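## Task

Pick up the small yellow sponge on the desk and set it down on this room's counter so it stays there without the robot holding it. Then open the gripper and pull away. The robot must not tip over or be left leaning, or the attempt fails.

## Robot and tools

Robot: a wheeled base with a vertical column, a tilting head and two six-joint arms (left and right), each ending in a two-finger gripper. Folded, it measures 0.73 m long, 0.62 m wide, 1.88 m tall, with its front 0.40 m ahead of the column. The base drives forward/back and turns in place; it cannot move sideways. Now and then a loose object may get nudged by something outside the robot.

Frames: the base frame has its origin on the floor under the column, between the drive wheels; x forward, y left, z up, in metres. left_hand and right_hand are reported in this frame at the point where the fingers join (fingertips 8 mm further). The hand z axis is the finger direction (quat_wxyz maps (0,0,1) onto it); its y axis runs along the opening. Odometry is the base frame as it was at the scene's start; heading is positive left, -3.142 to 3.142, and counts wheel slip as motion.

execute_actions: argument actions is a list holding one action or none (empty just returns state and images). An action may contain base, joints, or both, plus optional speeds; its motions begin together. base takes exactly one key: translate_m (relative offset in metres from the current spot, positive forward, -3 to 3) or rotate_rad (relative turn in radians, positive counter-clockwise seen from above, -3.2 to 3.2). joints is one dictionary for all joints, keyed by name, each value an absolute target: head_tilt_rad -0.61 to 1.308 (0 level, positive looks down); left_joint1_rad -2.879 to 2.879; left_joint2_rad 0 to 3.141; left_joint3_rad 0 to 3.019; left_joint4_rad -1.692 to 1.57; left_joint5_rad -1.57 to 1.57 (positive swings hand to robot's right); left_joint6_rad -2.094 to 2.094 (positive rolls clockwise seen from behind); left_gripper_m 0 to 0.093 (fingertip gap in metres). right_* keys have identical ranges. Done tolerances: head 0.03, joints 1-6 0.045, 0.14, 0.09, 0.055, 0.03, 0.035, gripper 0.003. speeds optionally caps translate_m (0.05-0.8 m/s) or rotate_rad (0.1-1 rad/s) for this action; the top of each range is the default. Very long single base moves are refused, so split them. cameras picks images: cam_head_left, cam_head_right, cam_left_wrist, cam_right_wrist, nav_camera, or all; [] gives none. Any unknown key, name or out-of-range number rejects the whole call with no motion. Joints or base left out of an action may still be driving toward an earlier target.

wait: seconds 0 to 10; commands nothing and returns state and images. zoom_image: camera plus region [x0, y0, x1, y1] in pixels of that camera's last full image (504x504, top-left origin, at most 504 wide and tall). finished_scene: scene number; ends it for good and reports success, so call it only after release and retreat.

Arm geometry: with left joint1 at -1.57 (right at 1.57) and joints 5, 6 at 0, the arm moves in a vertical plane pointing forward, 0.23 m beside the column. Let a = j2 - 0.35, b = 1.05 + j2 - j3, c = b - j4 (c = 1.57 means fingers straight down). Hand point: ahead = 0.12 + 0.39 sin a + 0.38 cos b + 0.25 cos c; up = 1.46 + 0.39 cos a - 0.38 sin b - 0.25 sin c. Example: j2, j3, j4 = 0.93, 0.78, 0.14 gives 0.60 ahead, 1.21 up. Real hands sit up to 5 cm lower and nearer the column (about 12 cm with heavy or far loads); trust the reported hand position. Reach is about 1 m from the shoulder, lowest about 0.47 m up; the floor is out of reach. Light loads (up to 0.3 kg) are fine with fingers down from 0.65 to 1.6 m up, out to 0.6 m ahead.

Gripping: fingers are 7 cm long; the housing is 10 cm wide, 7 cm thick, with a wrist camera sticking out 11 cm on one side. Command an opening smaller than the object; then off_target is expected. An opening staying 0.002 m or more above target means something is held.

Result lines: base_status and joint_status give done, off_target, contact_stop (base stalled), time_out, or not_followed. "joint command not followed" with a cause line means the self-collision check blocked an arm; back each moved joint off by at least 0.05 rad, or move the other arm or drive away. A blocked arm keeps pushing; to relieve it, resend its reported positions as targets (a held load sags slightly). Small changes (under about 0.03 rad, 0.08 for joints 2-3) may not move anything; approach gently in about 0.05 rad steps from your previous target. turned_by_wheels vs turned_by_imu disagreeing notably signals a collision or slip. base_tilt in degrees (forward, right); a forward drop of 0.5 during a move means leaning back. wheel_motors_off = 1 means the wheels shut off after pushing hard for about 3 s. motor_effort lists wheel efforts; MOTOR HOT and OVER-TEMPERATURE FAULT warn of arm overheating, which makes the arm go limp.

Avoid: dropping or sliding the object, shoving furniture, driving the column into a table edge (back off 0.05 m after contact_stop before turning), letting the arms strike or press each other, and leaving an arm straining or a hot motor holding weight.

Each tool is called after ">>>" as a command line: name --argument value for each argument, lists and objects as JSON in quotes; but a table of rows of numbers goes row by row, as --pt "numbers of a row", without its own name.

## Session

>>> execute_actions --actions '[{"joints":{"head_tilt_rad":0.5}}]'

Scene clock: 0.77 s.
Joint torques (N m, as the arm reports them, + toward a larger angle): left_arm=[-1.42 -7.98 -0.35 -1.56 -0.01  0.05] | right_arm=[ 0.34 -6.21 -1.85 -1.25  0.11  0.02]
base_odometry: x=+0.000 y=+0.000 heading=+0.000 (m, m, rad; odometry frame)
turned_by_wheels: +0.000 (rad since the last result)
turned_by_imu: +0.000 (rad since the last result)
base_tilt: forward=-0.8 right=-0.6 (deg)
base_status: not commanded
joint_positions: head_tilt_rad=+0.518 left_joint1_rad=-1.575 left_joint2_rad=+0.879 left_joint3_rad=+0.404 left_joint4_rad=-0.944 left_joint5_rad=-0.034 left_joint6_rad=-0.041 left_gripper_m=+0.095 right_joint1_rad=+1.543 right_joint2_rad=+0.918 right_joint3_rad=+0.381 right_joint4_rad=-0.973 right_joint5_rad=+0.017 right_joint6_rad=-0.064 right_gripper_m=+0.094
joint_status: all done
wheel_motors_off: 0
motor_effort: left_wheel=+4(5) right_wheel=+4(5) (%)
left_hand: x=+0.1464 y=+0.2295 z=+1.2526 quat_wxyz=(+0.432, +0.009, -0.901, -0.023) (m; base frame)
right_hand: x=+0.1219 y=-0.2336 z=+1.2625 quat_wxyz=(+0.474, +0.020, -0.880, +0.000) (m; base frame)
pictures: cam_head_left, cam_head_right, cam_left_wrist, cam_right_wrist, nav_camera
camera_calibration (this result's frames):
cam_head_left: T_world_to_cam=[[-0.0868337, -0.996151, 0.0119225, 0.0466014], [-0.549953, 0.0379532, -0.834333, 1.31719], [0.830669, -0.079005, -0.551132, 0.728549], [0, 0, 0, 1]] pos_world=[0.123256, 0.0539895, 1.49995]
cam_head_right: T_world_to_cam=[[-0.0703857, -0.997482, 0.00872383, -0.0517963], [-0.53427, 0.0303117, -0.84477, 1.32608], [0.842378, -0.0641206, -0.535058, 0.699905], [0, 0, 0, 1]] pos_world=[0.115256, -0.0469833, 1.49518]
cam_left_wrist: T_world_to_cam=[[-0.00523301, -0.998127, -0.0609539, 0.308097], [-0.051677, -0.0606034, 0.996823, -1.22342], [-0.99865, 0.00836631, -0.0512631, 0.331932], [0, 0, 0, 1]] pos_world=[0.269873, 0.2306, 1.25532]
cam_right_wrist: T_world_to_cam=[[0.0269445, -0.999417, -0.0209692, -0.211368], [0.0633445, -0.0192276, 0.997806, -1.26949], [-0.997628, -0.0282137, 0.0627895, 0.158158], [0, 0, 0, 1]] pos_world=[0.243893, -0.231192, 1.25235]
Images, in order (width x height): cam_head_left 504x504, cam_head_right 504x504, cam_left_wrist 504x504, cam_right_wrist 504x504, nav_camera 504x504.

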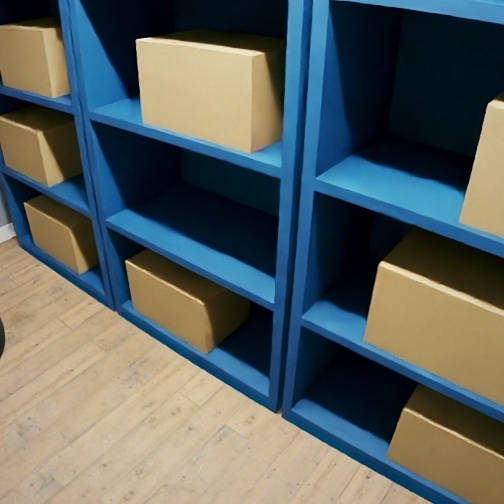

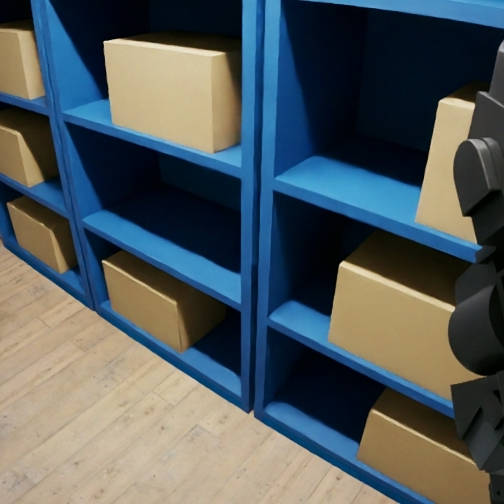

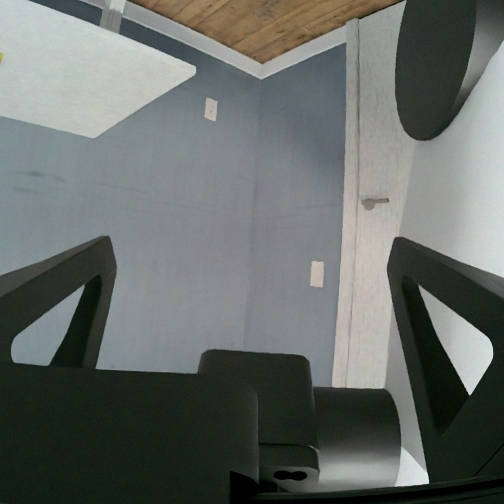

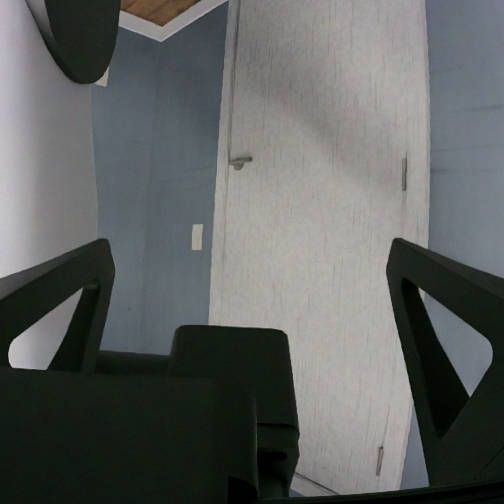

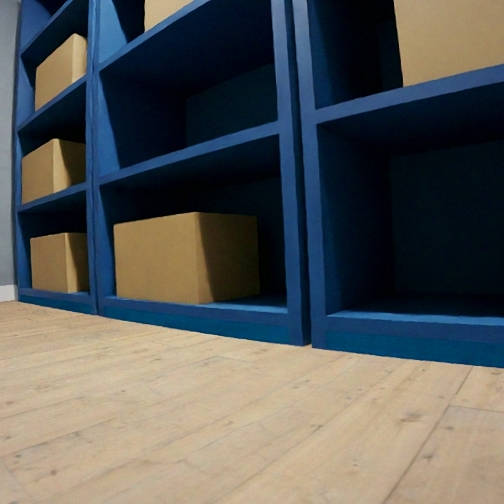

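>>> execute_actions --actions '[{"base":{"rotate_rad":1.2}}]' --cameras '["cam_head_left","nav_camera"]'

>>> execute_actions --actions '[{"base":{"rotate_rad":1.1},"joints":{"head_tilt_rad":0.6}}]' --cameras '["cam_head_left","nav_camera"]'

Scene clock: 4.43 s.
Joint torques (N m, as the arm reports them, + toward a larger angle): left_arm=[-1.04 -7.9  -0.38 -1.63 -0.02  0.1 ] | right_arm=[ 0.42 -6.21 -1.75 -1.3   0.12  0.02]
base_odometry: x=+0.000 y=+0.000 heading=+1.197 (m, m, rad; odometry frame)
turned_by_wheels: +1.197 (rad since the last result)
turned_by_imu: +1.181 (rad since the last result)
base_tilt: forward=-0.8 right=-0.6 (deg)
base_status: done
joint_positions: head_tilt_rad=+0.518 left_joint1_rad=-1.575 left_joint2_rad=+0.879 left_joint3_rad=+0.404 left_joint4_rad=-0.944 left_joint5_rad=-0.034 left_joint6_rad=-0.041 left_gripper_m=+0.095 right_joint1_rad=+1.543 right_joint2_rad=+0.918 right_joint3_rad=+0.381 right_joint4_rad=-0.973 right_joint5_rad=+0.017 right_joint6_rad=-0.064 right_gripper_m=+0.094
joint_status: not commanded
wheel_motors_off: 0
motor_effort: left_wheel=-11(56) right_wheel=+12(89) (%)
left_hand: x=+0.1464 y=+0.2295 z=+1.2526 quat_wxyz=(+0.432, +0.009, -0.901, -0.023) (m; base frame)
right_hand: x=+0.1219 y=-0.2336 z=+1.2625 quat_wxyz=(+0.474, +0.020, -0.880, +0.000) (m; base frame)
pictures: cam_head_left, nav_camera
camera_calibration (this result's frames):
cam_head_left: T_world_to_cam=[[-0.0868355, -0.996151, 0.0119099, 0.0466208], [-0.549833, 0.0379532, -0.834412, 1.31731], [0.830749, -0.079005, -0.551012, 0.72836], [0, 0, 0, 1]] pos_world=[0.123262, 0.0539895, 1.49996]
Images, in order (width x height): cam_head_left 504x504, nav_camera 504x504.

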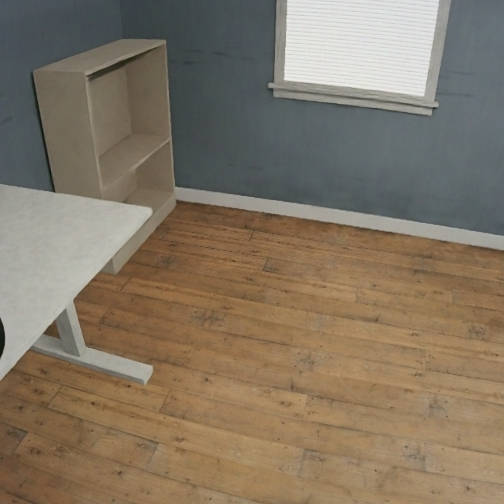

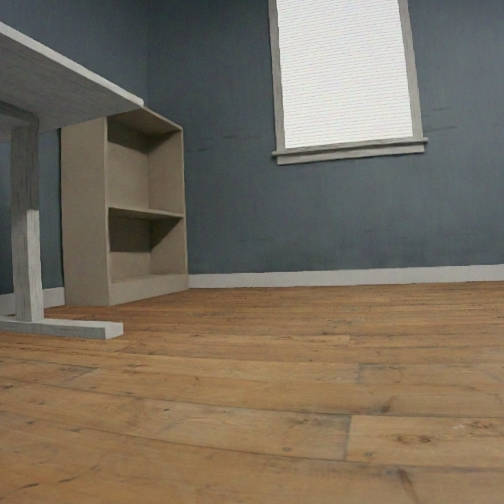

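Scene clock: 7.37 s.
Joint torques (N m, as the arm reports them, + toward a larger angle): left_arm=[-1.39 -7.98 -0.4  -1.65 -0.03  0.07] | right_arm=[ 0.37 -6.23 -1.78 -1.31  0.12  0.01]
base_odometry: x=+0.000 y=+0.000 heading=+2.294 (m, m, rad; odometry frame)
turned_by_wheels: +1.097 (rad since the last result)
turned_by_imu: +1.085 (rad since the last result)
base_tilt: forward=-0.7 right=-0.7 (deg)
base_status: done
joint_positions: head_tilt_rad=+0.603 left_joint1_rad=-1.575 left_joint2_rad=+0.879 left_joint3_rad=+0.404 left_joint4_rad=-0.944 left_joint5_rad=-0.034 left_joint6_rad=-0.041 left_gripper_m=+0.095 right_joint1_rad=+1.543 right_joint2_rad=+0.918 right_joint3_rad=+0.381 right_joint4_rad=-0.973 right_joint5_rad=+0.017 right_joint6_rad=-0.064 right_gripper_m=+0.094
joint_status: all done
wheel_motors_off: 0
motor_effort: left_wheel=-11(33) right_wheel=+11(34) (%)
left_hand: x=+0.1464 y=+0.2295 z=+1.2526 quat_wxyz=(+0.432, +0.009, -0.901, -0.023) (m; base frame)
right_hand: x=+0.1219 y=-0.2336 z=+1.2625 quat_wxyz=(+0.474, +0.020, -0.880, +0.000) (m; base frame)
pictures: cam_head_left, nav_camera
camera_calibration (this result's frames):
cam_head_left: T_world_to_cam=[[-0.0855072, -0.996151, 0.0192551, 0.0352429], [-0.618834, 0.0379532, -0.784604, 1.24405], [0.780854, -0.079005, -0.619698, 0.83663], [0, 0, 0, 1]] pos_world=[0.119589, 0.0539895, 1.49387]
Images, in order (width x height): cam_head_left 504x504, nav_camera 504x504.

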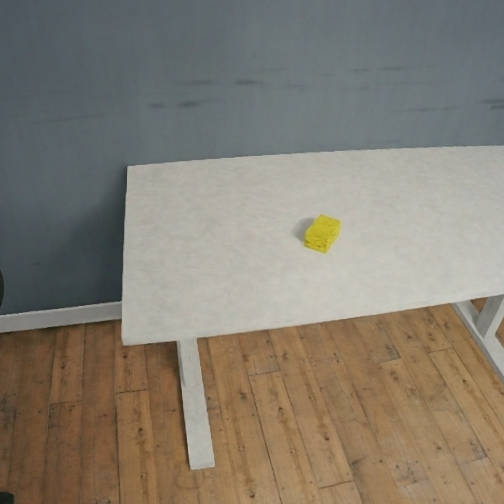

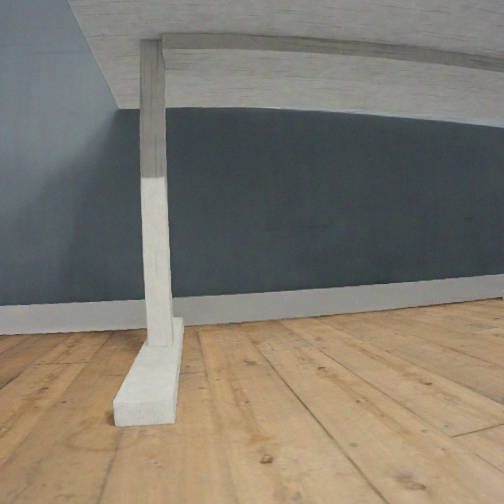

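>>> execute_actions --actions '[{"base":{"rotate_rad":-0.41},"joints":{"head_tilt_rad":0.95,"left_joint2_rad":1.6,"left_joint3_rad":1.42,"left_joint4_rad":-0.3}}]' --cameras '[]'

>>> execute_actions --actions '[{"base":{"translate_m":0.48},"joints":{"left_joint2_rad":1.85,"left_joint3_rad":1.635}}]' --cameras '["cam_head_left","cam_left_wrist"]'

Scene clock: 10.30 s.
Joint torques (N m, as the arm reports them, + toward a larger angle): left_arm=[ -1.35 -20.16   4.05   0.27  -0.02   0.07] | right_arm=[ 0.33 -6.15 -1.79 -1.3   0.11  0.01]
base_odometry: x=+0.000 y=+0.000 heading=+1.885 (m, m, rad; odometry frame)
turned_by_wheels: -0.409 (rad since the last result)
turned_by_imu: -0.406 (rad since the last result)
base_tilt: forward=-0.8 right=-0.7 (deg)
base_status: done
joint_positions: head_tilt_rad=+0.950 left_joint1_rad=-1.575 left_joint2_rad=+1.596 left_joint3_rad=+1.422 left_joint4_rad=-0.308 left_joint5_rad=-0.034 left_joint6_rad=-0.041 left_gripper_m=+0.095 right_joint1_rad=+1.543 right_joint2_rad=+0.918 right_joint3_rad=+0.381 right_joint4_rad=-0.973 right_joint5_rad=+0.017 right_joint6_rad=-0.064 right_gripper_m=+0.094
joint_status: all done
wheel_motors_off: 0
motor_effort: left_wheel=+6(32) right_wheel=-7(34) (%)
left_hand: x=+0.6296 y=+0.2273 z=+0.9730 quat_wxyz=(-0.021, +0.020, -0.999, -0.015) (m; base frame)
right_hand: x=+0.1219 y=-0.2336 z=+1.2625 quat_wxyz=(+0.474, +0.020, -0.880, +0.000) (m; base frame)
pictures: none
No camera images: the call's "cameras" was empty. Leave "cameras" out to get every camera's image.

Scene clock: 12.80 s.
Joint torques (N m, as the arm reports them, + toward a larger angle): left_arm=[ -1.41 -21.39   4.26   0.18  -0.02   0.08] | right_arm=[ 0.4  -6.07 -1.99 -1.25  0.11  0.02]
base_odometry: x=-0.149 y=+0.456 heading=+1.886 (m, m, rad; odometry frame)
turned_by_wheels: +0.001 (rad since the last result)
turned_by_imu: +0.000 (rad since the last result)
base_tilt: forward=-0.8 right=-0.7 (deg)
base_status: done
joint_positions: head_tilt_rad=+0.951 left_joint1_rad=-1.575 left_joint2_rad=+1.852 left_joint3_rad=+1.628 left_joint4_rad=-0.308 left_joint5_rad=-0.034 left_joint6_rad=-0.041 left_gripper_m=+0.095 right_joint1_rad=+1.543 right_joint2_rad=+0.918 right_joint3_rad=+0.383 right_joint4_rad=-0.973 right_joint5_rad=+0.017 right_joint6_rad=-0.064 right_gripper_m=+0.094
joint_status: all done
wheel_motors_off: 0
motor_effort: left_wheel=+2(100) right_wheel=-2(80) (%)
left_hand: x=+0.6178 y=+0.2270 z=+0.8702 quat_wxyz=(+0.005, +0.019, -1.000, -0.015) (m; base frame)
right_hand: x=+0.1229 y=-0.2336 z=+1.2621 quat_wxyz=(+0.473, +0.020, -0.881, +0.000) (m; base frame)
pictures: cam_head_left, cam_left_wrist
camera_calibration (this result's frames):
cam_head_left: T_world_to_cam=[[-0.0738269, -0.996151, 0.0472423, -0.00844136], [-0.849174, 0.0379532, -0.526748, 0.858469], [0.522927, -0.079005, -0.848708, 1.2022], [0, 0, 0, 1]] pos_world=[0.0997019, 0.0539895, 1.47291]
cam_left_wrist: T_world_to_cam=[[0.046046, -0.998159, -0.0394871, 0.234355], [-0.80406, -0.0604903, 0.591464, -0.000458027], [-0.592763, 0.0045154, -0.805364, 1.18947], [0, 0, 0, 1]] pos_world=[0.693916, 0.228524, 0.967483]
Images, in order (width x height): cam_head_left 504x504, cam_left_wrist 504x504.

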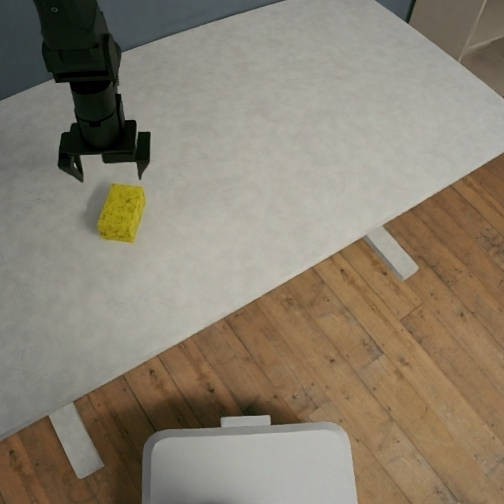

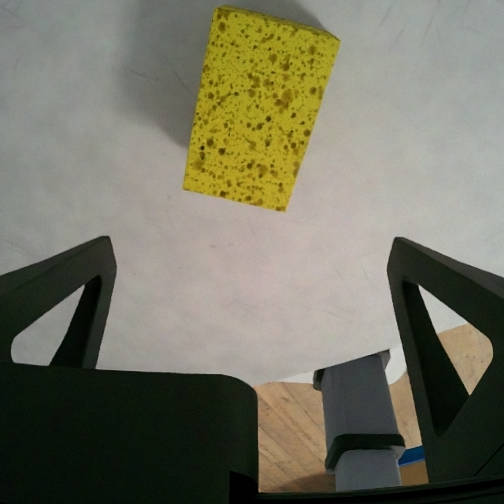

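>>> execute_actions --actions '[{"joints":{"left_joint2_rad":2.08,"left_joint3_rad":1.92,"left_joint4_rad":-0.34,"left_joint6_rad":0.2}}]' --cameras '["cam_left_wrist"]'

>>> execute_actions --actions '[{"joints":{"left_joint2_rad":2.17,"left_joint3_rad":2.0}}]' --cameras '["cam_left_wrist"]'

>>> execute_actions --actions '[{"joints":{"left_gripper_m":0.03}}]' --cameras '["cam_left_wrist"]'

Scene clock: 14.97 s.
Joint torques (N m, as the arm reports them, + toward a larger angle): left_arm=[ -1.51 -22.47   5.54  -0.51   0.01   0.2 ] | right_arm=[ 0.27 -6.1  -1.96 -1.31  0.11  0.02]
base_odometry: x=-0.149 y=+0.456 heading=+1.886 (m, m, rad; odometry frame)
turned_by_wheels: +0.000 (rad since the last result)
turned_by_imu: -0.001 (rad since the last result)
base_tilt: forward=-0.8 right=-0.6 (deg)
base_status: not commanded
joint_positions: head_tilt_rad=+0.951 left_joint1_rad=-1.575 left_joint2_rad=+2.094 left_joint3_rad=+1.899 left_joint4_rad=-0.329 left_joint5_rad=-0.034 left_joint6_rad=+0.187 left_gripper_m=+0.095 right_joint1_rad=+1.543 right_joint2_rad=+0.918 right_joint3_rad=+0.383 right_joint4_rad=-0.973 right_joint5_rad=+0.017 right_joint6_rad=-0.064 right_gripper_m=+0.094
joint_status: all done
wheel_motors_off: 0
motor_effort: left_wheel=+3(3) right_wheel=-2(3) (%)
left_hand: x=+0.6256 y=+0.2266 z=+0.7811 quat_wxyz=(+0.002, -0.095, -0.995, -0.015) (m; base frame)
right_hand: x=+0.1229 y=-0.2336 z=+1.2621 quat_wxyz=(+0.473, +0.020, -0.881, +0.000) (m; base frame)
pictures: cam_left_wrist
camera_calibration (this result's frames):
cam_left_wrist: T_world_to_cam=[[-0.180659, -0.982794, -0.0384581, 0.367666], [-0.798118, 0.123636, 0.58968, 0.0144356], [-0.574779, 0.137225, -0.806721, 1.08214], [0, 0, 0, 1]] pos_world=[0.699936, 0.211059, 0.878614]
Images, in order (width x height): cam_left_wrist 504x504.

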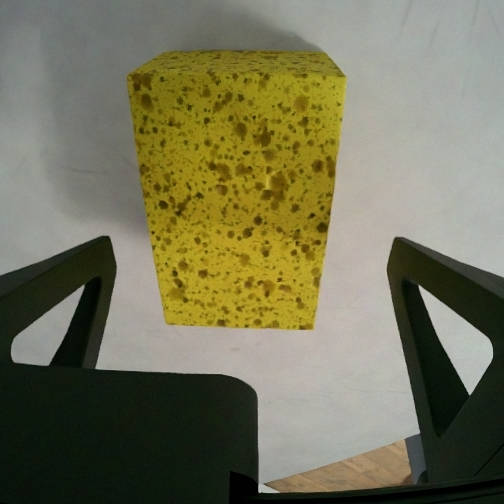

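Scene clock: 15.83 s.
Joint torques (N m, as the arm reports them, + toward a larger angle): left_arm=[ -1.57 -20.92   4.95  -0.45   0.01   0.2 ] | right_arm=[ 0.37 -6.45 -1.98 -1.32  0.12  0.02]
base_odometry: x=-0.149 y=+0.456 heading=+1.886 (m, m, rad; odometry frame)
turned_by_wheels: +0.000 (rad since the last result)
turned_by_imu: +0.000 (rad since the last result)
base_tilt: forward=-0.7 right=-0.6 (deg)
base_status: not commanded
joint_positions: head_tilt_rad=+0.951 left_joint1_rad=-1.575 left_joint2_rad=+2.160 left_joint3_rad=+1.992 left_joint4_rad=-0.329 left_joint5_rad=-0.034 left_joint6_rad=+0.187 left_gripper_m=+0.095 right_joint1_rad=+1.543 right_joint2_rad=+0.918 right_joint3_rad=+0.383 right_joint4_rad=-0.973 right_joint5_rad=+0.017 right_joint6_rad=-0.064 right_gripper_m=+0.094
joint_status: all done
wheel_motors_off: 0
motor_effort: left_wheel=+2(2) right_wheel=-4(3) (%)
left_hand: x=+0.6365 y=+0.2265 z=+0.7596 quat_wxyz=(-0.012, -0.094, -0.995, -0.016) (m; base frame)
right_hand: x=+0.1229 y=-0.2336 z=+1.2621 quat_wxyz=(+0.473, +0.020, -0.881, +0.000) (m; base frame)
pictures: cam_left_wrist
camera_calibration (this result's frames):
cam_left_wrist: T_world_to_cam=[[-0.179466, -0.982815, -0.0432075, 0.371546], [-0.81359, 0.123587, 0.568153, 0.0619749], [-0.553049, 0.137117, -0.821788, 1.0687], [0, 0, 0, 1]] pos_world=[0.708148, 0.210964, 0.859091]
Images, in order (width x height): cam_left_wrist 504x504.

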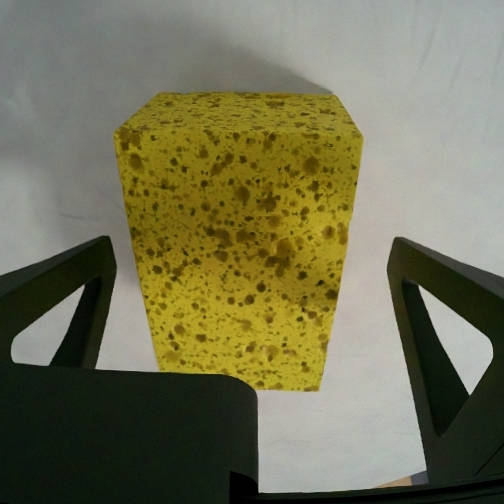

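Scene clock: 16.47 s.
Joint torques (N m, as the arm reports them, + toward a larger angle): left_arm=[ -1.34 -20.53   4.88  -0.46  -0.01   0.19] | right_arm=[ 0.38 -6.27 -1.92 -1.29  0.11  0.02]
base_odometry: x=-0.149 y=+0.456 heading=+1.886 (m, m, rad; odometry frame)
turned_by_wheels: +0.000 (rad since the last result)
turned_by_imu: +0.000 (rad since the last result)
base_tilt: forward=-0.7 right=-0.7 (deg)
base_status: not commanded
joint_positions: head_tilt_rad=+0.951 left_joint1_rad=-1.575 left_joint2_rad=+2.160 left_joint3_rad=+1.992 left_joint4_rad=-0.329 left_joint5_rad=-0.034 left_joint6_rad=+0.187 left_gripper_m=+0.058 right_joint1_rad=+1.543 right_joint2_rad=+0.918 right_joint3_rad=+0.383 right_joint4_rad=-0.973 right_joint5_rad=+0.017 right_joint6_rad=-0.064 right_gripper_m=+0.094
joint_status: left_gripper_m off_target (ended at +0.058, target +0.030)
wheel_motors_off: 0
motor_effort: left_wheel=+3(3) right_wheel=-2(3) (%)
left_hand: x=+0.6365 y=+0.2264 z=+0.7596 quat_wxyz=(-0.012, -0.094, -0.995, -0.016) (m; base frame)
right_hand: x=+0.1229 y=-0.2336 z=+1.2621 quat_wxyz=(+0.473, +0.020, -0.881, +0.000) (m; base frame)
pictures: cam_left_wrist
camera_calibration (this result's frames):
cam_left_wrist: T_world_to_cam=[[-0.179476, -0.982829, -0.0428326, 0.371206], [-0.813588, 0.123812, 0.568106, 0.0619674], [-0.553048, 0.136809, -0.82184, 1.06882], [0, 0, 0, 1]] pos_world=[0.708148, 0.210936, 0.859095]
Images, in order (width x height): cam_left_wrist 504x504.

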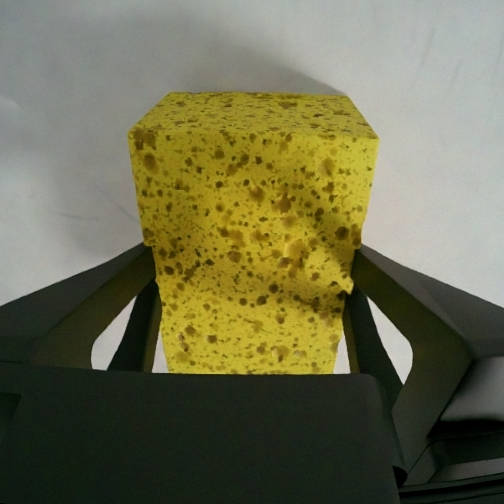

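>>> execute_actions --actions '[{"base":{"translate_m":-0.4},"joints":{"left_joint1_rad":-1.7,"left_joint2_rad":0.7,"left_joint3_rad":0.45,"left_joint4_rad":-0.3,"head_tilt_rad":0.5}}]' --cameras '[]'

>>> execute_actions --actions '[{"base":{"rotate_rad":-1.15}}]' --cameras '["cam_head_left","nav_camera","cam_right_wrist"]'

Scene clock: 19.60 s.
Joint torques (N m, as the arm reports them, + toward a larger angle): left_arm=[-0.76 -8.89  4.24  0.04  0.08  0.2 ] | right_arm=[ 0.35 -6.   -1.55 -1.29  0.11  0.02]
base_odometry: x=-0.025 y=+0.076 heading=+1.891 (m, m, rad; odometry frame)
turned_by_wheels: +0.004 (rad since the last result)
turned_by_imu: +0.003 (rad since the last result)
base_tilt: forward=-0.8 right=-0.6 (deg)
base_status: done
joint_positions: head_tilt_rad=+0.518 left_joint1_rad=-1.712 left_joint2_rad=+0.701 left_joint3_rad=+0.438 left_joint4_rad=-0.306 left_joint5_rad=-0.034 left_joint6_rad=+0.188 left_gripper_m=+0.058 right_joint1_rad=+1.543 right_joint2_rad=+0.918 right_joint3_rad=+0.380 right_joint4_rad=-0.973 right_joint5_rad=+0.017 right_joint6_rad=-0.064 right_gripper_m=+0.094
joint_status: all done
wheel_motors_off: 0
motor_effort: left_wheel=+2(79) right_wheel=+0(54) (%)
left_hand: x=+0.3437 y=+0.1807 z=+1.2049 quat_wxyz=(+0.018, -0.131, -0.990, +0.045) (m; base frame)
right_hand: x=+0.1212 y=-0.2336 z=+1.2628 quat_wxyz=(+0.474, +0.020, -0.880, +0.000) (m; base frame)
pictures: none
No camera images: the call's "cameras" was empty. Leave "cameras" out to get every camera's image.

Scene clock: 22.53 s.
Joint torques (N m, as the arm reports them, + toward a larger angle): left_arm=[-0.65 -8.94  4.19  0.08  0.06  0.17] | right_arm=[ 0.33 -6.14 -1.73 -1.29  0.11  0.02]
base_odometry: x=-0.025 y=+0.076 heading=+0.743 (m, m, rad; odometry frame)
turned_by_wheels: -1.147 (rad since the last result)
turned_by_imu: -1.132 (rad since the last result)
base_tilt: forward=-0.8 right=-0.7 (deg)
base_status: done
joint_positions: head_tilt_rad=+0.518 left_joint1_rad=-1.712 left_joint2_rad=+0.701 left_joint3_rad=+0.438 left_joint4_rad=-0.306 left_joint5_rad=-0.034 left_joint6_rad=+0.188 left_gripper_m=+0.058 right_joint1_rad=+1.543 right_joint2_rad=+0.918 right_joint3_rad=+0.380 right_joint4_rad=-0.973 right_joint5_rad=+0.017 right_joint6_rad=-0.064 right_gripper_m=+0.094
joint_status: not commanded
wheel_motors_off: 0
motor_effort: left_wheel=+12(93) right_wheel=-11(80) (%)
left_hand: x=+0.3437 y=+0.1807 z=+1.2049 quat_wxyz=(+0.018, -0.131, -0.990, +0.045) (m; base frame)
right_hand: x=+0.1212 y=-0.2336 z=+1.2628 quat_wxyz=(+0.474, +0.020, -0.880, +0.000) (m; base frame)
pictures: cam_head_left, cam_right_wrist, nav_camera
camera_calibration (this result's frames):
cam_head_left: T_world_to_cam=[[-0.0868399, -0.996151, 0.0118779, 0.0466704], [-0.549525, 0.0379532, -0.834615, 1.3176], [0.830952, -0.079005, -0.550706, 0.727878], [0, 0, 0, 1]] pos_world=[0.123276, 0.0539895, 1.49998]
cam_right_wrist: T_world_to_cam=[[0.026876, -0.999418, -0.0210313, -0.211235], [0.0648657, -0.019251, 0.997708, -1.26983], [-0.997532, -0.0281786, 0.0643105, 0.155427], [0, 0, 0, 1]] pos_world=[0.243089, -0.231177, 1.25248]
Images, in order (width x height): cam_head_left 504x504, cam_right_wrist 504x504, nav_camera 504x504.

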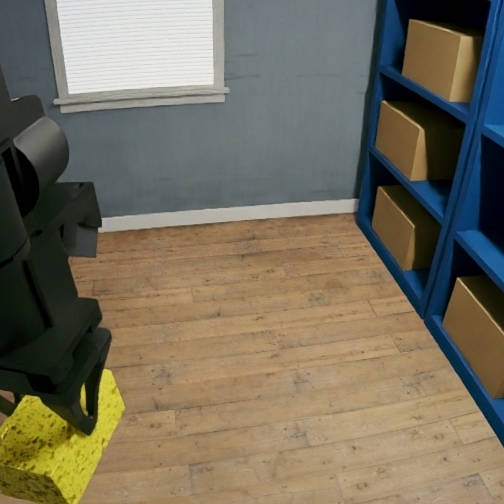

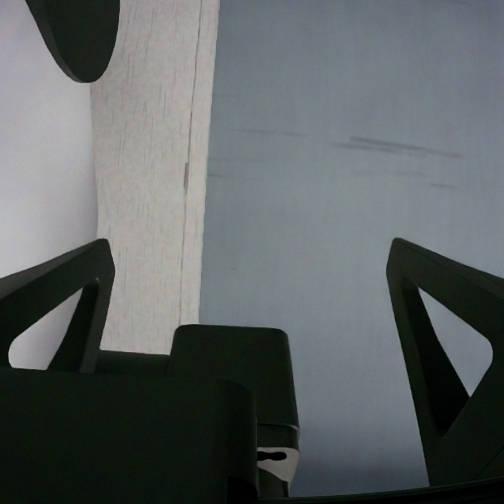

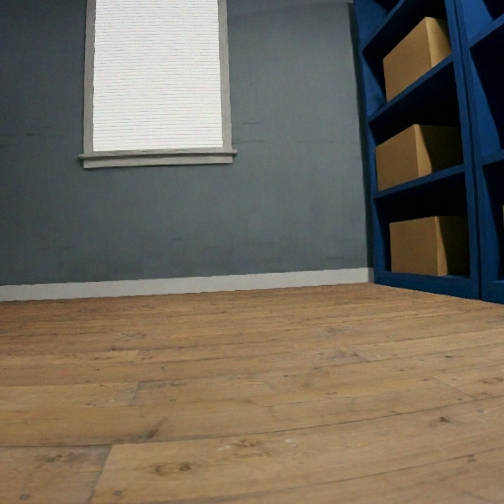

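Gap must be on the door side.

>>> execute_actions --actions '[{"base":{"rotate_rad":-1.7},"joints":{"head_tilt_rad":0.7}}]' --cameras '["cam_head_left","nav_camera"]'

Scene clock: 26.43 s.
Joint torques (N m, as the arm reports them, + toward a larger angle): left_arm=[-0.58 -9.03  4.18  0.02  0.06  0.18] | right_arm=[ 0.37 -6.16 -1.71 -1.31  0.11  0.02]
base_odometry: x=-0.025 y=+0.076 heading=-0.953 (m, m, rad; odometry frame)
turned_by_wheels: -1.697 (rad since the last result)
turned_by_imu: -1.682 (rad since the last result)
base_tilt: forward=-0.7 right=-0.6 (deg)
base_status: done
joint_positions: head_tilt_rad=+0.703 left_joint1_rad=-1.712 left_joint2_rad=+0.701 left_joint3_rad=+0.438 left_joint4_rad=-0.306 left_joint5_rad=-0.034 left_joint6_rad=+0.188 left_gripper_m=+0.058 right_joint1_rad=+1.543 right_joint2_rad=+0.918 right_joint3_rad=+0.380 right_joint4_rad=-0.973 right_joint5_rad=+0.017 right_joint6_rad=-0.064 right_gripper_m=+0.094
joint_status: all done
wheel_motors_off: 0
motor_effort: left_wheel=+12(34) right_wheel=-10(33) (%)
left_hand: x=+0.3437 y=+0.1807 z=+1.2049 quat_wxyz=(+0.018, -0.131, -0.990, +0.045) (m; base frame)
right_hand: x=+0.1212 y=-0.2336 z=+1.2628 quat_wxyz=(+0.474, +0.020, -0.880, +0.000) (m; base frame)
pictures: cam_head_left, nav_camera
camera_calibration (this result's frames):
cam_head_left: T_world_to_cam=[[-0.0831789, -0.996151, 0.0276318, 0.0222263], [-0.693523, 0.0379532, -0.719434, 1.14742], [0.715617, -0.079005, -0.694011, 0.954334], [0, 0, 0, 1]] pos_world=[0.114676, 0.0539895, 1.4872]
Images, in order (width x height): cam_head_left 504x504, nav_camera 504x504.

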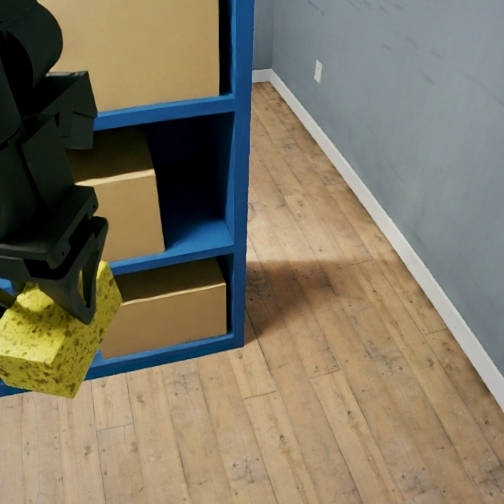

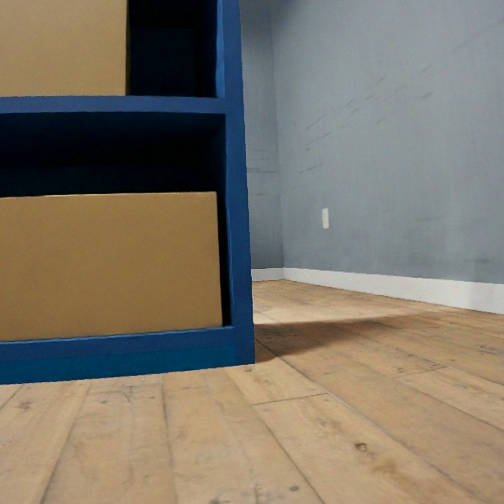

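>>> execute_actions --actions '[{"base":{"rotate_rad":-0.64}}]' --cameras '[]'

>>> execute_actions --actions '[{"base":{"translate_m":0.87},"speeds":{"translate_m":0.5}}]' --cameras '[]'

>>> execute_actions --actions '[{"base":{"rotate_rad":0.83}}]' --cameras '["cam_head_left","nav_camera"]'

Scene clock: 30.43 s.
Joint torques (N m, as the arm reports them, + toward a larger angle): left_arm=[-0.52 -8.97  4.22  0.05  0.07  0.18] | right_arm=[ 0.36 -6.11 -1.6  -1.29  0.11  0.02]
base_odometry: x=-0.025 y=+0.076 heading=-1.590 (m, m, rad; odometry frame)
turned_by_wheels: -0.637 (rad since the last result)
turned_by_imu: -0.632 (rad since the last result)
base_tilt: forward=-0.7 right=-0.7 (deg)
base_status: done
joint_positions: head_tilt_rad=+0.703 left_joint1_rad=-1.712 left_joint2_rad=+0.701 left_joint3_rad=+0.438 left_joint4_rad=-0.306 left_joint5_rad=-0.034 left_joint6_rad=+0.188 left_gripper_m=+0.058 right_joint1_rad=+1.543 right_joint2_rad=+0.918 right_joint3_rad=+0.380 right_joint4_rad=-0.973 right_joint5_rad=+0.017 right_joint6_rad=-0.064 right_gripper_m=+0.094
joint_status: not commanded
wheel_motors_off: 0
motor_effort: left_wheel=+11(34) right_wheel=-11(34) (%)
left_hand: x=+0.3437 y=+0.1807 z=+1.2049 quat_wxyz=(+0.018, -0.131, -0.990, +0.045) (m; base frame)
right_hand: x=+0.1212 y=-0.2336 z=+1.2628 quat_wxyz=(+0.474, +0.020, -0.880, +0.000) (m; base frame)
pictures: none
No camera images: the call's "cameras" was empty. Leave "cameras" out to get every camera's image.

Scene clock: 33.67 s.
Joint torques (N m, as the arm reports them, + toward a larger angle): left_arm=[-0.74 -9.19  3.97  0.07  0.07  0.21] | right_arm=[ 0.37 -6.21 -1.81 -1.31  0.11  0.01]
base_odometry: x=-0.042 y=-0.794 heading=-1.592 (m, m, rad; odometry frame)
turned_by_wheels: -0.002 (rad since the last result)
turned_by_imu: -0.003 (rad since the last result)
base_tilt: forward=-0.8 right=-0.6 (deg)
base_status: done
joint_positions: head_tilt_rad=+0.703 left_joint1_rad=-1.712 left_joint2_rad=+0.701 left_joint3_rad=+0.443 left_joint4_rad=-0.306 left_joint5_rad=-0.034 left_joint6_rad=+0.188 left_gripper_m=+0.058 right_joint1_rad=+1.543 right_joint2_rad=+0.918 right_joint3_rad=+0.381 right_joint4_rad=-0.973 right_joint5_rad=+0.017 right_joint6_rad=-0.064 right_gripper_m=+0.094
joint_status: not commanded
wheel_motors_off: 0
motor_effort: left_wheel=-2(86) right_wheel=+2(92) (%)
left_hand: x=+0.3465 y=+0.1805 z=+1.2053 quat_wxyz=(+0.015, -0.130, -0.990, +0.045) (m; base frame)
right_hand: x=+0.1219 y=-0.2336 z=+1.2625 quat_wxyz=(+0.474, +0.020, -0.880, +0.000) (m; base frame)
pictures: none
No camera images: the call's "cameras" was empty. Leave "cameras" out to get every camera's image.

Scene clock: 36.33 s.
Joint torques (N m, as the arm reports them, + toward a larger angle): left_arm=[-0.79 -9.21  3.87  0.04  0.08  0.19] | right_arm=[ 0.36 -6.23 -1.79 -1.3   0.11  0.02]
base_odometry: x=-0.042 y=-0.794 heading=-0.765 (m, m, rad; odometry frame)
turned_by_wheels: +0.827 (rad since the last result)
turned_by_imu: +0.815 (rad since the last result)
base_tilt: forward=-0.8 right=-0.7 (deg)
base_status: done
joint_positions: head_tilt_rad=+0.703 left_joint1_rad=-1.712 left_joint2_rad=+0.701 left_joint3_rad=+0.443 left_joint4_rad=-0.306 left_joint5_rad=-0.034 left_joint6_rad=+0.188 left_gripper_m=+0.058 right_joint1_rad=+1.543 right_joint2_rad=+0.918 right_joint3_rad=+0.381 right_joint4_rad=-0.973 right_joint5_rad=+0.017 right_joint6_rad=-0.064 right_gripper_m=+0.094
joint_status: not commanded
wheel_motors_off: 0
motor_effort: left_wheel=-11(89) right_wheel=+12(59) (%)
left_hand: x=+0.3465 y=+0.1805 z=+1.2053 quat_wxyz=(+0.015, -0.130, -0.990, +0.045) (m; base frame)
right_hand: x=+0.1219 y=-0.2336 z=+1.2625 quat_wxyz=(+0.474, +0.020, -0.880, +0.000) (m; base frame)
pictures: cam_head_left, nav_camera
camera_calibration (this result's frames):
cam_head_left: T_world_to_cam=[[-0.0831586, -0.996151, 0.0276927, 0.0221315], [-0.694049, 0.0379532, -0.718926, 1.14667], [0.715108, -0.079005, -0.694534, 0.955166], [0, 0, 0, 1]] pos_world=[0.114637, 0.0539895, 1.48715]
Images, in order (width x height): cam_head_left 504x504, nav_camera 504x504.

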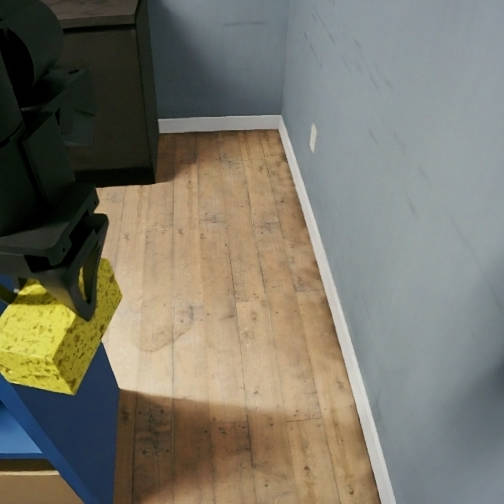

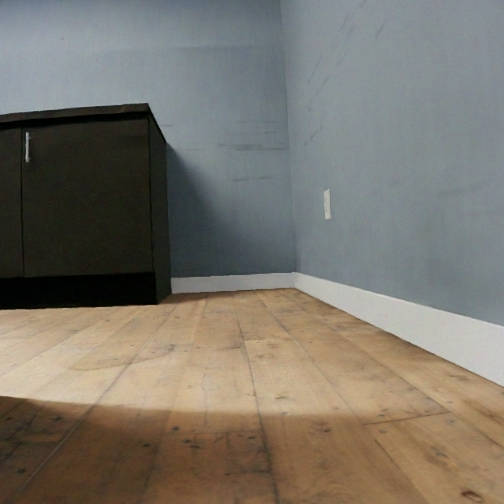

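>>> execute_actions --actions '[{"base":{"translate_m":1.3},"speeds":{"translate_m":0.6}}]' --cameras '[]'

>>> execute_actions --actions '[{"base":{"rotate_rad":0.4},"joints":{"left_joint2_rad":1.7,"left_joint3_rad":2.0,"left_joint4_rad":-0.8,"head_tilt_rad":0.8}}]' --cameras '[]'

>>> execute_actions --actions '[{"base":{"translate_m":0.4},"speeds":{"translate_m":0.4}}]' --cameras '["cam_head_left","cam_left_wrist"]'

Scene clock: 41.87 s.
Joint torques (N m, as the arm reports them, + toward a larger angle): left_arm=[-0.83 -9.24  3.65  0.05  0.08  0.19] | right_arm=[ 0.4  -6.08 -1.83 -1.34  0.11  0.02]
base_odometry: x=+0.896 y=-1.694 heading=-0.764 (m, m, rad; odometry frame)
turned_by_wheels: +0.001 (rad since the last result)
turned_by_imu: +0.000 (rad since the last result)
base_tilt: forward=-0.8 right=-0.6 (deg)
base_status: done
joint_positions: head_tilt_rad=+0.703 left_joint1_rad=-1.712 left_joint2_rad=+0.700 left_joint3_rad=+0.445 left_joint4_rad=-0.306 left_joint5_rad=-0.034 left_joint6_rad=+0.188 left_gripper_m=+0.058 right_joint1_rad=+1.543 right_joint2_rad=+0.918 right_joint3_rad=+0.381 right_joint4_rad=-0.973 right_joint5_rad=+0.017 right_joint6_rad=-0.064 right_gripper_m=+0.094
joint_status: not commanded
wheel_motors_off: 0
motor_effort: left_wheel=+2(89) right_wheel=-2(85) (%)
left_hand: x=+0.3480 y=+0.1805 z=+1.2056 quat_wxyz=(+0.014, -0.130, -0.990, +0.045) (m; base frame)
right_hand: x=+0.1221 y=-0.2336 z=+1.2625 quat_wxyz=(+0.473, +0.020, -0.881, +0.000) (m; base frame)
pictures: none
No camera images: the call's "cameras" was empty. Leave "cameras" out to get every camera's image.

Scene clock: 44.07 s.
Joint torques (N m, as the arm reports them, + toward a larger angle): left_arm=[ -2.95 -25.06   9.55  -0.6    0.08   0.17] | right_arm=[ 0.33 -6.17 -1.81 -1.33  0.11  0.01]
base_odometry: x=+0.896 y=-1.694 heading=-0.367 (m, m, rad; odometry frame)
turned_by_wheels: +0.397 (rad since the last result)
turned_by_imu: +0.387 (rad since the last result)
base_tilt: forward=-0.7 right=-0.7 (deg)
base_status: done
joint_positions: head_tilt_rad=+0.802 left_joint1_rad=-1.707 left_joint2_rad=+1.691 left_joint3_rad=+1.980 left_joint4_rad=-0.785 left_joint5_rad=-0.034 left_joint6_rad=+0.188 left_gripper_m=+0.058 right_joint1_rad=+1.543 right_joint2_rad=+0.918 right_joint3_rad=+0.381 right_joint4_rad=-0.973 right_joint5_rad=+0.017 right_joint6_rad=-0.064 right_gripper_m=+0.094
joint_status: all done
wheel_motors_off: 0
motor_effort: left_wheel=-8(88) right_wheel=+8(77) (%)
left_hand: x=+0.7801 y=+0.1330 z=+1.0391 quat_wxyz=(-0.018, -0.127, -0.991, +0.041) (m; base frame)
right_hand: x=+0.1221 y=-0.2336 z=+1.2625 quat_wxyz=(+0.473, +0.020, -0.881, +0.000) (m; base frame)
pictures: none
No camera images: the call's "cameras" was empty. Leave "cameras" out to get every camera's image.

Scene clock: 46.43 s.
Joint torques (N m, as the arm reports them, + toward a larger angle): left_arm=[ -2.88 -25.31   9.52  -0.57   0.07   0.17] | right_arm=[ 0.37 -6.24 -1.81 -1.31  0.11  0.02]
base_odometry: x=+1.270 y=-1.837 heading=-0.366 (m, m, rad; odometry frame)
turned_by_wheels: +0.001 (rad since the last result)
turned_by_imu: +0.001 (rad since the last result)
base_tilt: forward=-0.7 right=-0.6 (deg)
base_status: done
joint_positions: head_tilt_rad=+0.802 left_joint1_rad=-1.707 left_joint2_rad=+1.691 left_joint3_rad=+1.980 left_joint4_rad=-0.787 left_joint5_rad=-0.034 left_joint6_rad=+0.188 left_gripper_m=+0.058 right_joint1_rad=+1.543 right_joint2_rad=+0.918 right_joint3_rad=+0.381 right_joint4_rad=-0.973 right_joint5_rad=+0.017 right_joint6_rad=-0.064 right_gripper_m=+0.094
joint_status: not commanded
wheel_motors_off: 0
motor_effort: left_wheel=+2(89) right_wheel=-2(80) (%)
left_hand: x=+0.7796 y=+0.1333 z=+1.0391 quat_wxyz=(-0.017, -0.127, -0.991, +0.041) (m; base frame)
right_hand: x=+0.1221 y=-0.2336 z=+1.2625 quat_wxyz=(+0.473, +0.020, -0.881, +0.000) (m; base frame)
pictures: cam_head_left, cam_left_wrist
camera_calibration (this result's frames):
cam_head_left: T_world_to_cam=[[-0.0800074, -0.996151, 0.035792, 0.00950108], [-0.761835, 0.0379532, -0.646659, 1.03877], [0.642812, -0.079005, -0.761939, 1.06258], [0, 0, 0, 1]] pos_world=[0.109086, 0.0539895, 1.48101]
cam_left_wrist: T_world_to_cam=[[-0.244309, -0.967297, 0.0681837, 0.250483], [-0.801259, 0.240976, 0.547645, 0.0271674], [-0.546166, 0.0791616, -0.833928, 1.40522], [0, 0, 0, 1]] pos_world=[0.850446, 0.124506, 1.13989]
Images, in order (width x height): cam_head_left 504x504, cam_left_wrist 504x504.

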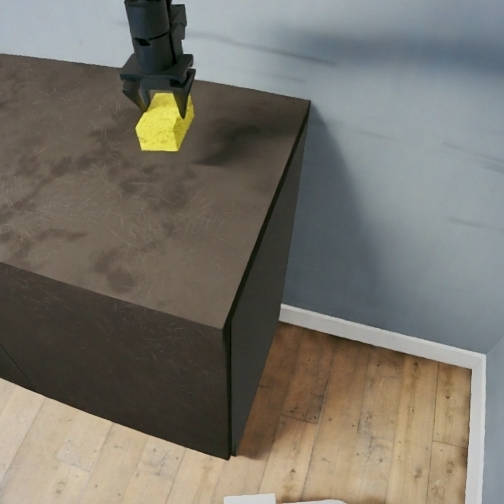

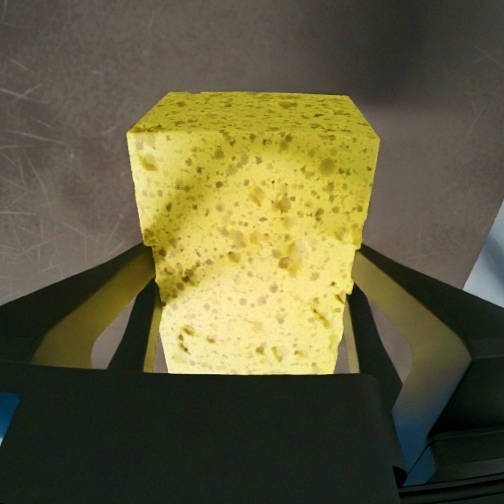

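>>> execute_actions --actions '[{"joints":{"left_joint2_rad":1.86,"left_joint3_rad":2.12,"left_joint4_rad":-0.77}}]' --cameras '["cam_head_left"]'

>>> execute_actions --actions '[{"joints":{"left_joint2_rad":1.91,"left_joint3_rad":2.16}}]' --cameras '["cam_head_left"]'

Scene clock: 48.33 s.
Joint torques (N m, as the arm reports them, + toward a larger angle): left_arm=[ -3.07 -26.18   9.02   0.15   0.14   0.16] | right_arm=[ 0.31 -6.5  -1.86 -1.29  0.11  0.02]
base_odometry: x=+1.270 y=-1.837 heading=-0.366 (m, m, rad; odometry frame)
turned_by_wheels: +0.000 (rad since the last result)
turned_by_imu: -0.001 (rad since the last result)
base_tilt: forward=-0.7 right=-0.6 (deg)
base_status: not commanded
joint_positions: head_tilt_rad=+0.802 left_joint1_rad=-1.707 left_joint2_rad=+1.865 left_joint3_rad=+2.101 left_joint4_rad=-0.778 left_joint5_rad=-0.036 left_joint6_rad=+0.189 left_gripper_m=+0.058 right_joint1_rad=+1.543 right_joint2_rad=+0.918 right_joint3_rad=+0.381 right_joint4_rad=-0.973 right_joint5_rad=+0.017 right_joint6_rad=-0.064 right_gripper_m=+0.094
joint_status: all done
wheel_motors_off: 0
motor_effort: left_wheel=+2(3) right_wheel=-3(3) (%)
left_hand: x=+0.7632 y=+0.1253 z=+0.9591 quat_wxyz=(+0.005, -0.129, -0.991, +0.041) (m; base frame)
right_hand: x=+0.1221 y=-0.2336 z=+1.2625 quat_wxyz=(+0.473, +0.020, -0.881, +0.000) (m; base frame)
pictures: cam_head_left
camera_calibration (this result's frames):
cam_head_left: T_world_to_cam=[[-0.0800074, -0.996151, 0.035792, 0.00950107], [-0.761835, 0.0379532, -0.646659, 1.03877], [0.642812, -0.079005, -0.761939, 1.06258], [0, 0, 0, 1]] pos_world=[0.109086, 0.0539895, 1.48101]
Images, in order (width x height): cam_head_left 504x504.

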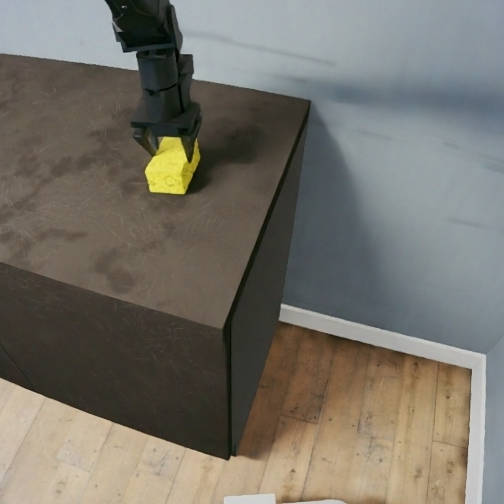

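Scene clock: 48.93 s.
Joint torques (N m, as the arm reports them, + toward a larger angle): left_arm=[ -3.24 -23.55  10.2    0.25   0.12   0.16] | right_arm=[ 0.33 -6.17 -1.92 -1.31  0.12  0.01]
base_odometry: x=+1.270 y=-1.837 heading=-0.366 (m, m, rad; odometry frame)
turned_by_wheels: +0.000 (rad since the last result)
turned_by_imu: +0.000 (rad since the last result)
base_tilt: forward=-0.7 right=-0.6 (deg)
base_status: not commanded
joint_positions: head_tilt_rad=+0.802 left_joint1_rad=-1.707 left_joint2_rad=+1.882 left_joint3_rad=+2.128 left_joint4_rad=-0.778 left_joint5_rad=-0.036 left_joint6_rad=+0.189 left_gripper_m=+0.058 right_joint1_rad=+1.543 right_joint2_rad=+0.918 right_joint3_rad=+0.381 right_joint4_rad=-0.973 right_joint5_rad=+0.017 right_joint6_rad=-0.064 right_gripper_m=+0.094
joint_status: all done
wheel_motors_off: 0
motor_effort: left_wheel=+3(3) right_wheel=-2(3) (%)
left_hand: x=+0.7689 y=+0.1245 z=+0.9551 quat_wxyz=(+0.000, -0.128, -0.991, +0.041) (m; base frame)
right_hand: x=+0.1221 y=-0.2336 z=+1.2625 quat_wxyz=(+0.473, +0.020, -0.881, +0.000) (m; base frame)
pictures: cam_head_left
camera_calibration (this result's frames):
cam_head_left: T_world_to_cam=[[-0.0800074, -0.996151, 0.035792, 0.00950109], [-0.761834, 0.0379532, -0.646659, 1.03877], [0.642812, -0.079005, -0.761939, 1.06258], [0, 0, 0, 1]] pos_world=[0.109086, 0.0539895, 1.48101]
Images, in order (width x height): cam_head_left 504x504.

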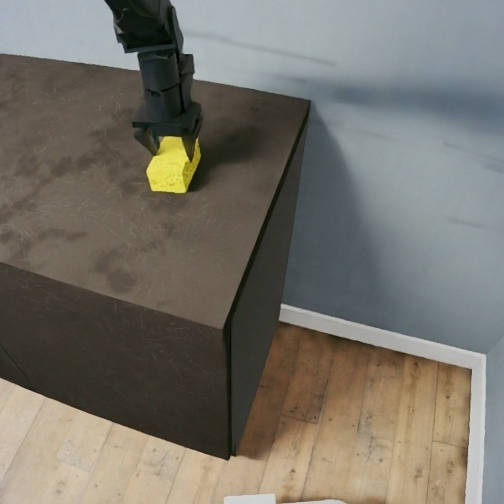

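>>> execute_actions --actions '[{"joints":{"left_gripper_m":0.093,"left_joint2_rad":1.88,"left_joint3_rad":2.13}}]' --cameras '[]'

>>> execute_actions --actions '[{"joints":{"left_joint2_rad":1.6,"left_joint3_rad":1.9}}]' --cameras '[]'

>>> execute_actions --actions '[{"base":{"translate_m":-0.35},"joints":{"left_joint2_rad":0.9,"left_joint3_rad":0.8,"left_joint4_rad":-0.4}}]' --cameras '["cam_head_left"]'

>>> finished_scene --scene 2

Scene clock: 50.43 s.
Joint torques (N m, as the arm reports them, + toward a larger angle): left_arm=[ -3.27 -25.96   7.6    0.19   0.14   0.18] | right_arm=[ 0.37 -6.17 -1.78 -1.3   0.11  0.02]
base_odometry: x=+1.270 y=-1.837 heading=-0.366 (m, m, rad; odometry frame)
turned_by_wheels: +0.000 (rad since the last result)
turned_by_imu: -0.001 (rad since the last result)
base_tilt: forward=-0.7 right=-0.6 (deg)
base_status: not commanded
joint_positions: head_tilt_rad=+0.802 left_joint1_rad=-1.707 left_joint2_rad=+1.881 left_joint3_rad=+2.128 left_joint4_rad=-0.778 left_joint5_rad=-0.036 left_joint6_rad=+0.189 left_gripper_m=+0.093 right_joint1_rad=+1.543 right_joint2_rad=+0.918 right_joint3_rad=+0.381 right_joint4_rad=-0.973 right_joint5_rad=+0.017 right_joint6_rad=-0.064 right_gripper_m=+0.094
joint_status: all done
wheel_motors_off: 0
motor_effort: left_wheel=+3(3) right_wheel=-2(2) (%)
left_hand: x=+0.7693 y=+0.1245 z=+0.9556 quat_wxyz=(-0.001, -0.128, -0.991, +0.041) (m; base frame)
right_hand: x=+0.1221 y=-0.2336 z=+1.2625 quat_wxyz=(+0.473, +0.020, -0.881, +0.000) (m; base frame)
pictures: none
No camera images: the call's "cameras" was empty. Leave "cameras" out to get every camera's image.

Scene clock: 51.83 s.
Joint torques (N m, as the arm reports them, + toward a larger angle): left_arm=[ -2.8  -24.65   8.45   0.24   0.14   0.17] | right_arm=[ 0.4  -6.14 -1.85 -1.33  0.11  0.02]
base_odometry: x=+1.270 y=-1.837 heading=-0.366 (m, m, rad; odometry frame)
turned_by_wheels: +0.000 (rad since the last result)
turned_by_imu: +0.000 (rad since the last result)
base_tilt: forward=-0.7 right=-0.6 (deg)
base_status: not commanded
joint_positions: head_tilt_rad=+0.802 left_joint1_rad=-1.707 left_joint2_rad=+1.590 left_joint3_rad=+1.894 left_joint4_rad=-0.778 left_joint5_rad=-0.036 left_joint6_rad=+0.189 left_gripper_m=+0.093 right_joint1_rad=+1.543 right_joint2_rad=+0.918 right_joint3_rad=+0.381 right_joint4_rad=-0.973 right_joint5_rad=+0.017 right_joint6_rad=-0.064 right_gripper_m=+0.094
joint_status: all done
wheel_motors_off: 0
motor_effort: left_wheel=+3(3) right_wheel=-3(3) (%)
left_hand: x=+0.7791 y=+0.1386 z=+1.0809 quat_wxyz=(-0.029, -0.126, -0.991, +0.039) (m; base frame)
right_hand: x=+0.1221 y=-0.2336 z=+1.2625 quat_wxyz=(+0.473, +0.020, -0.881, +0.000) (m; base frame)
pictures: none
No camera images: the call's "cameras" was empty. Leave "cameras" out to get every camera's image.

Scene clock: 53.97 s.
Joint torques (N m, as the arm reports them, + toward a larger angle): left_arm=[ -1.63 -14.04   6.32   0.03   0.12   0.16] | right_arm=[ 0.35 -5.9  -1.45 -1.25  0.11  0.02]
base_odometry: x=+0.943 y=-1.712 heading=-0.364 (m, m, rad; odometry frame)
turned_by_wheels: +0.002 (rad since the last result)
turned_by_imu: +0.001 (rad since the last result)
base_tilt: forward=-0.8 right=-0.7 (deg)
base_status: done
joint_positions: head_tilt_rad=+0.803 left_joint1_rad=-1.707 left_joint2_rad=+0.909 left_joint3_rad=+0.778 left_joint4_rad=-0.405 left_joint5_rad=-0.036 left_joint6_rad=+0.189 left_gripper_m=+0.093 right_joint1_rad=+1.543 right_joint2_rad=+0.916 right_joint3_rad=+0.378 right_joint4_rad=-0.973 right_joint5_rad=+0.017 right_joint6_rad=-0.064 right_gripper_m=+0.094
joint_status: all done
wheel_motors_off: 0
motor_effort: left_wheel=-1(66) right_wheel=-4(65) (%)
left_hand: x=+0.4706 y=+0.1721 z=+1.1858 quat_wxyz=(+0.002, -0.129, -0.991, +0.041) (m; base frame)
right_hand: x=+0.1209 y=-0.2335 z=+1.2630 quat_wxyz=(+0.474, +0.020, -0.880, +0.000) (m; base frame)
pictures: cam_head_left
camera_calibration (this result's frames):
cam_head_left: T_world_to_cam=[[-0.0799856, -0.996151, 0.0358407, 0.00942497], [-0.762228, 0.0379532, -0.646195, 1.03807], [0.642348, -0.079005, -0.76233, 1.06321], [0, 0, 0, 1]] pos_world=[0.10905, 0.0539895, 1.48098]
Images, in order (width x height): cam_head_left 504x504.

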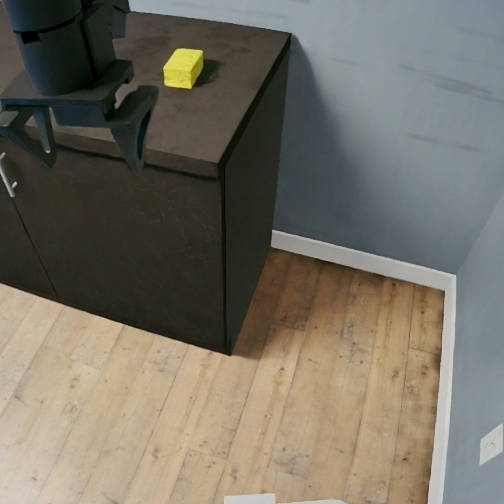

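The scene is finished: the task was done.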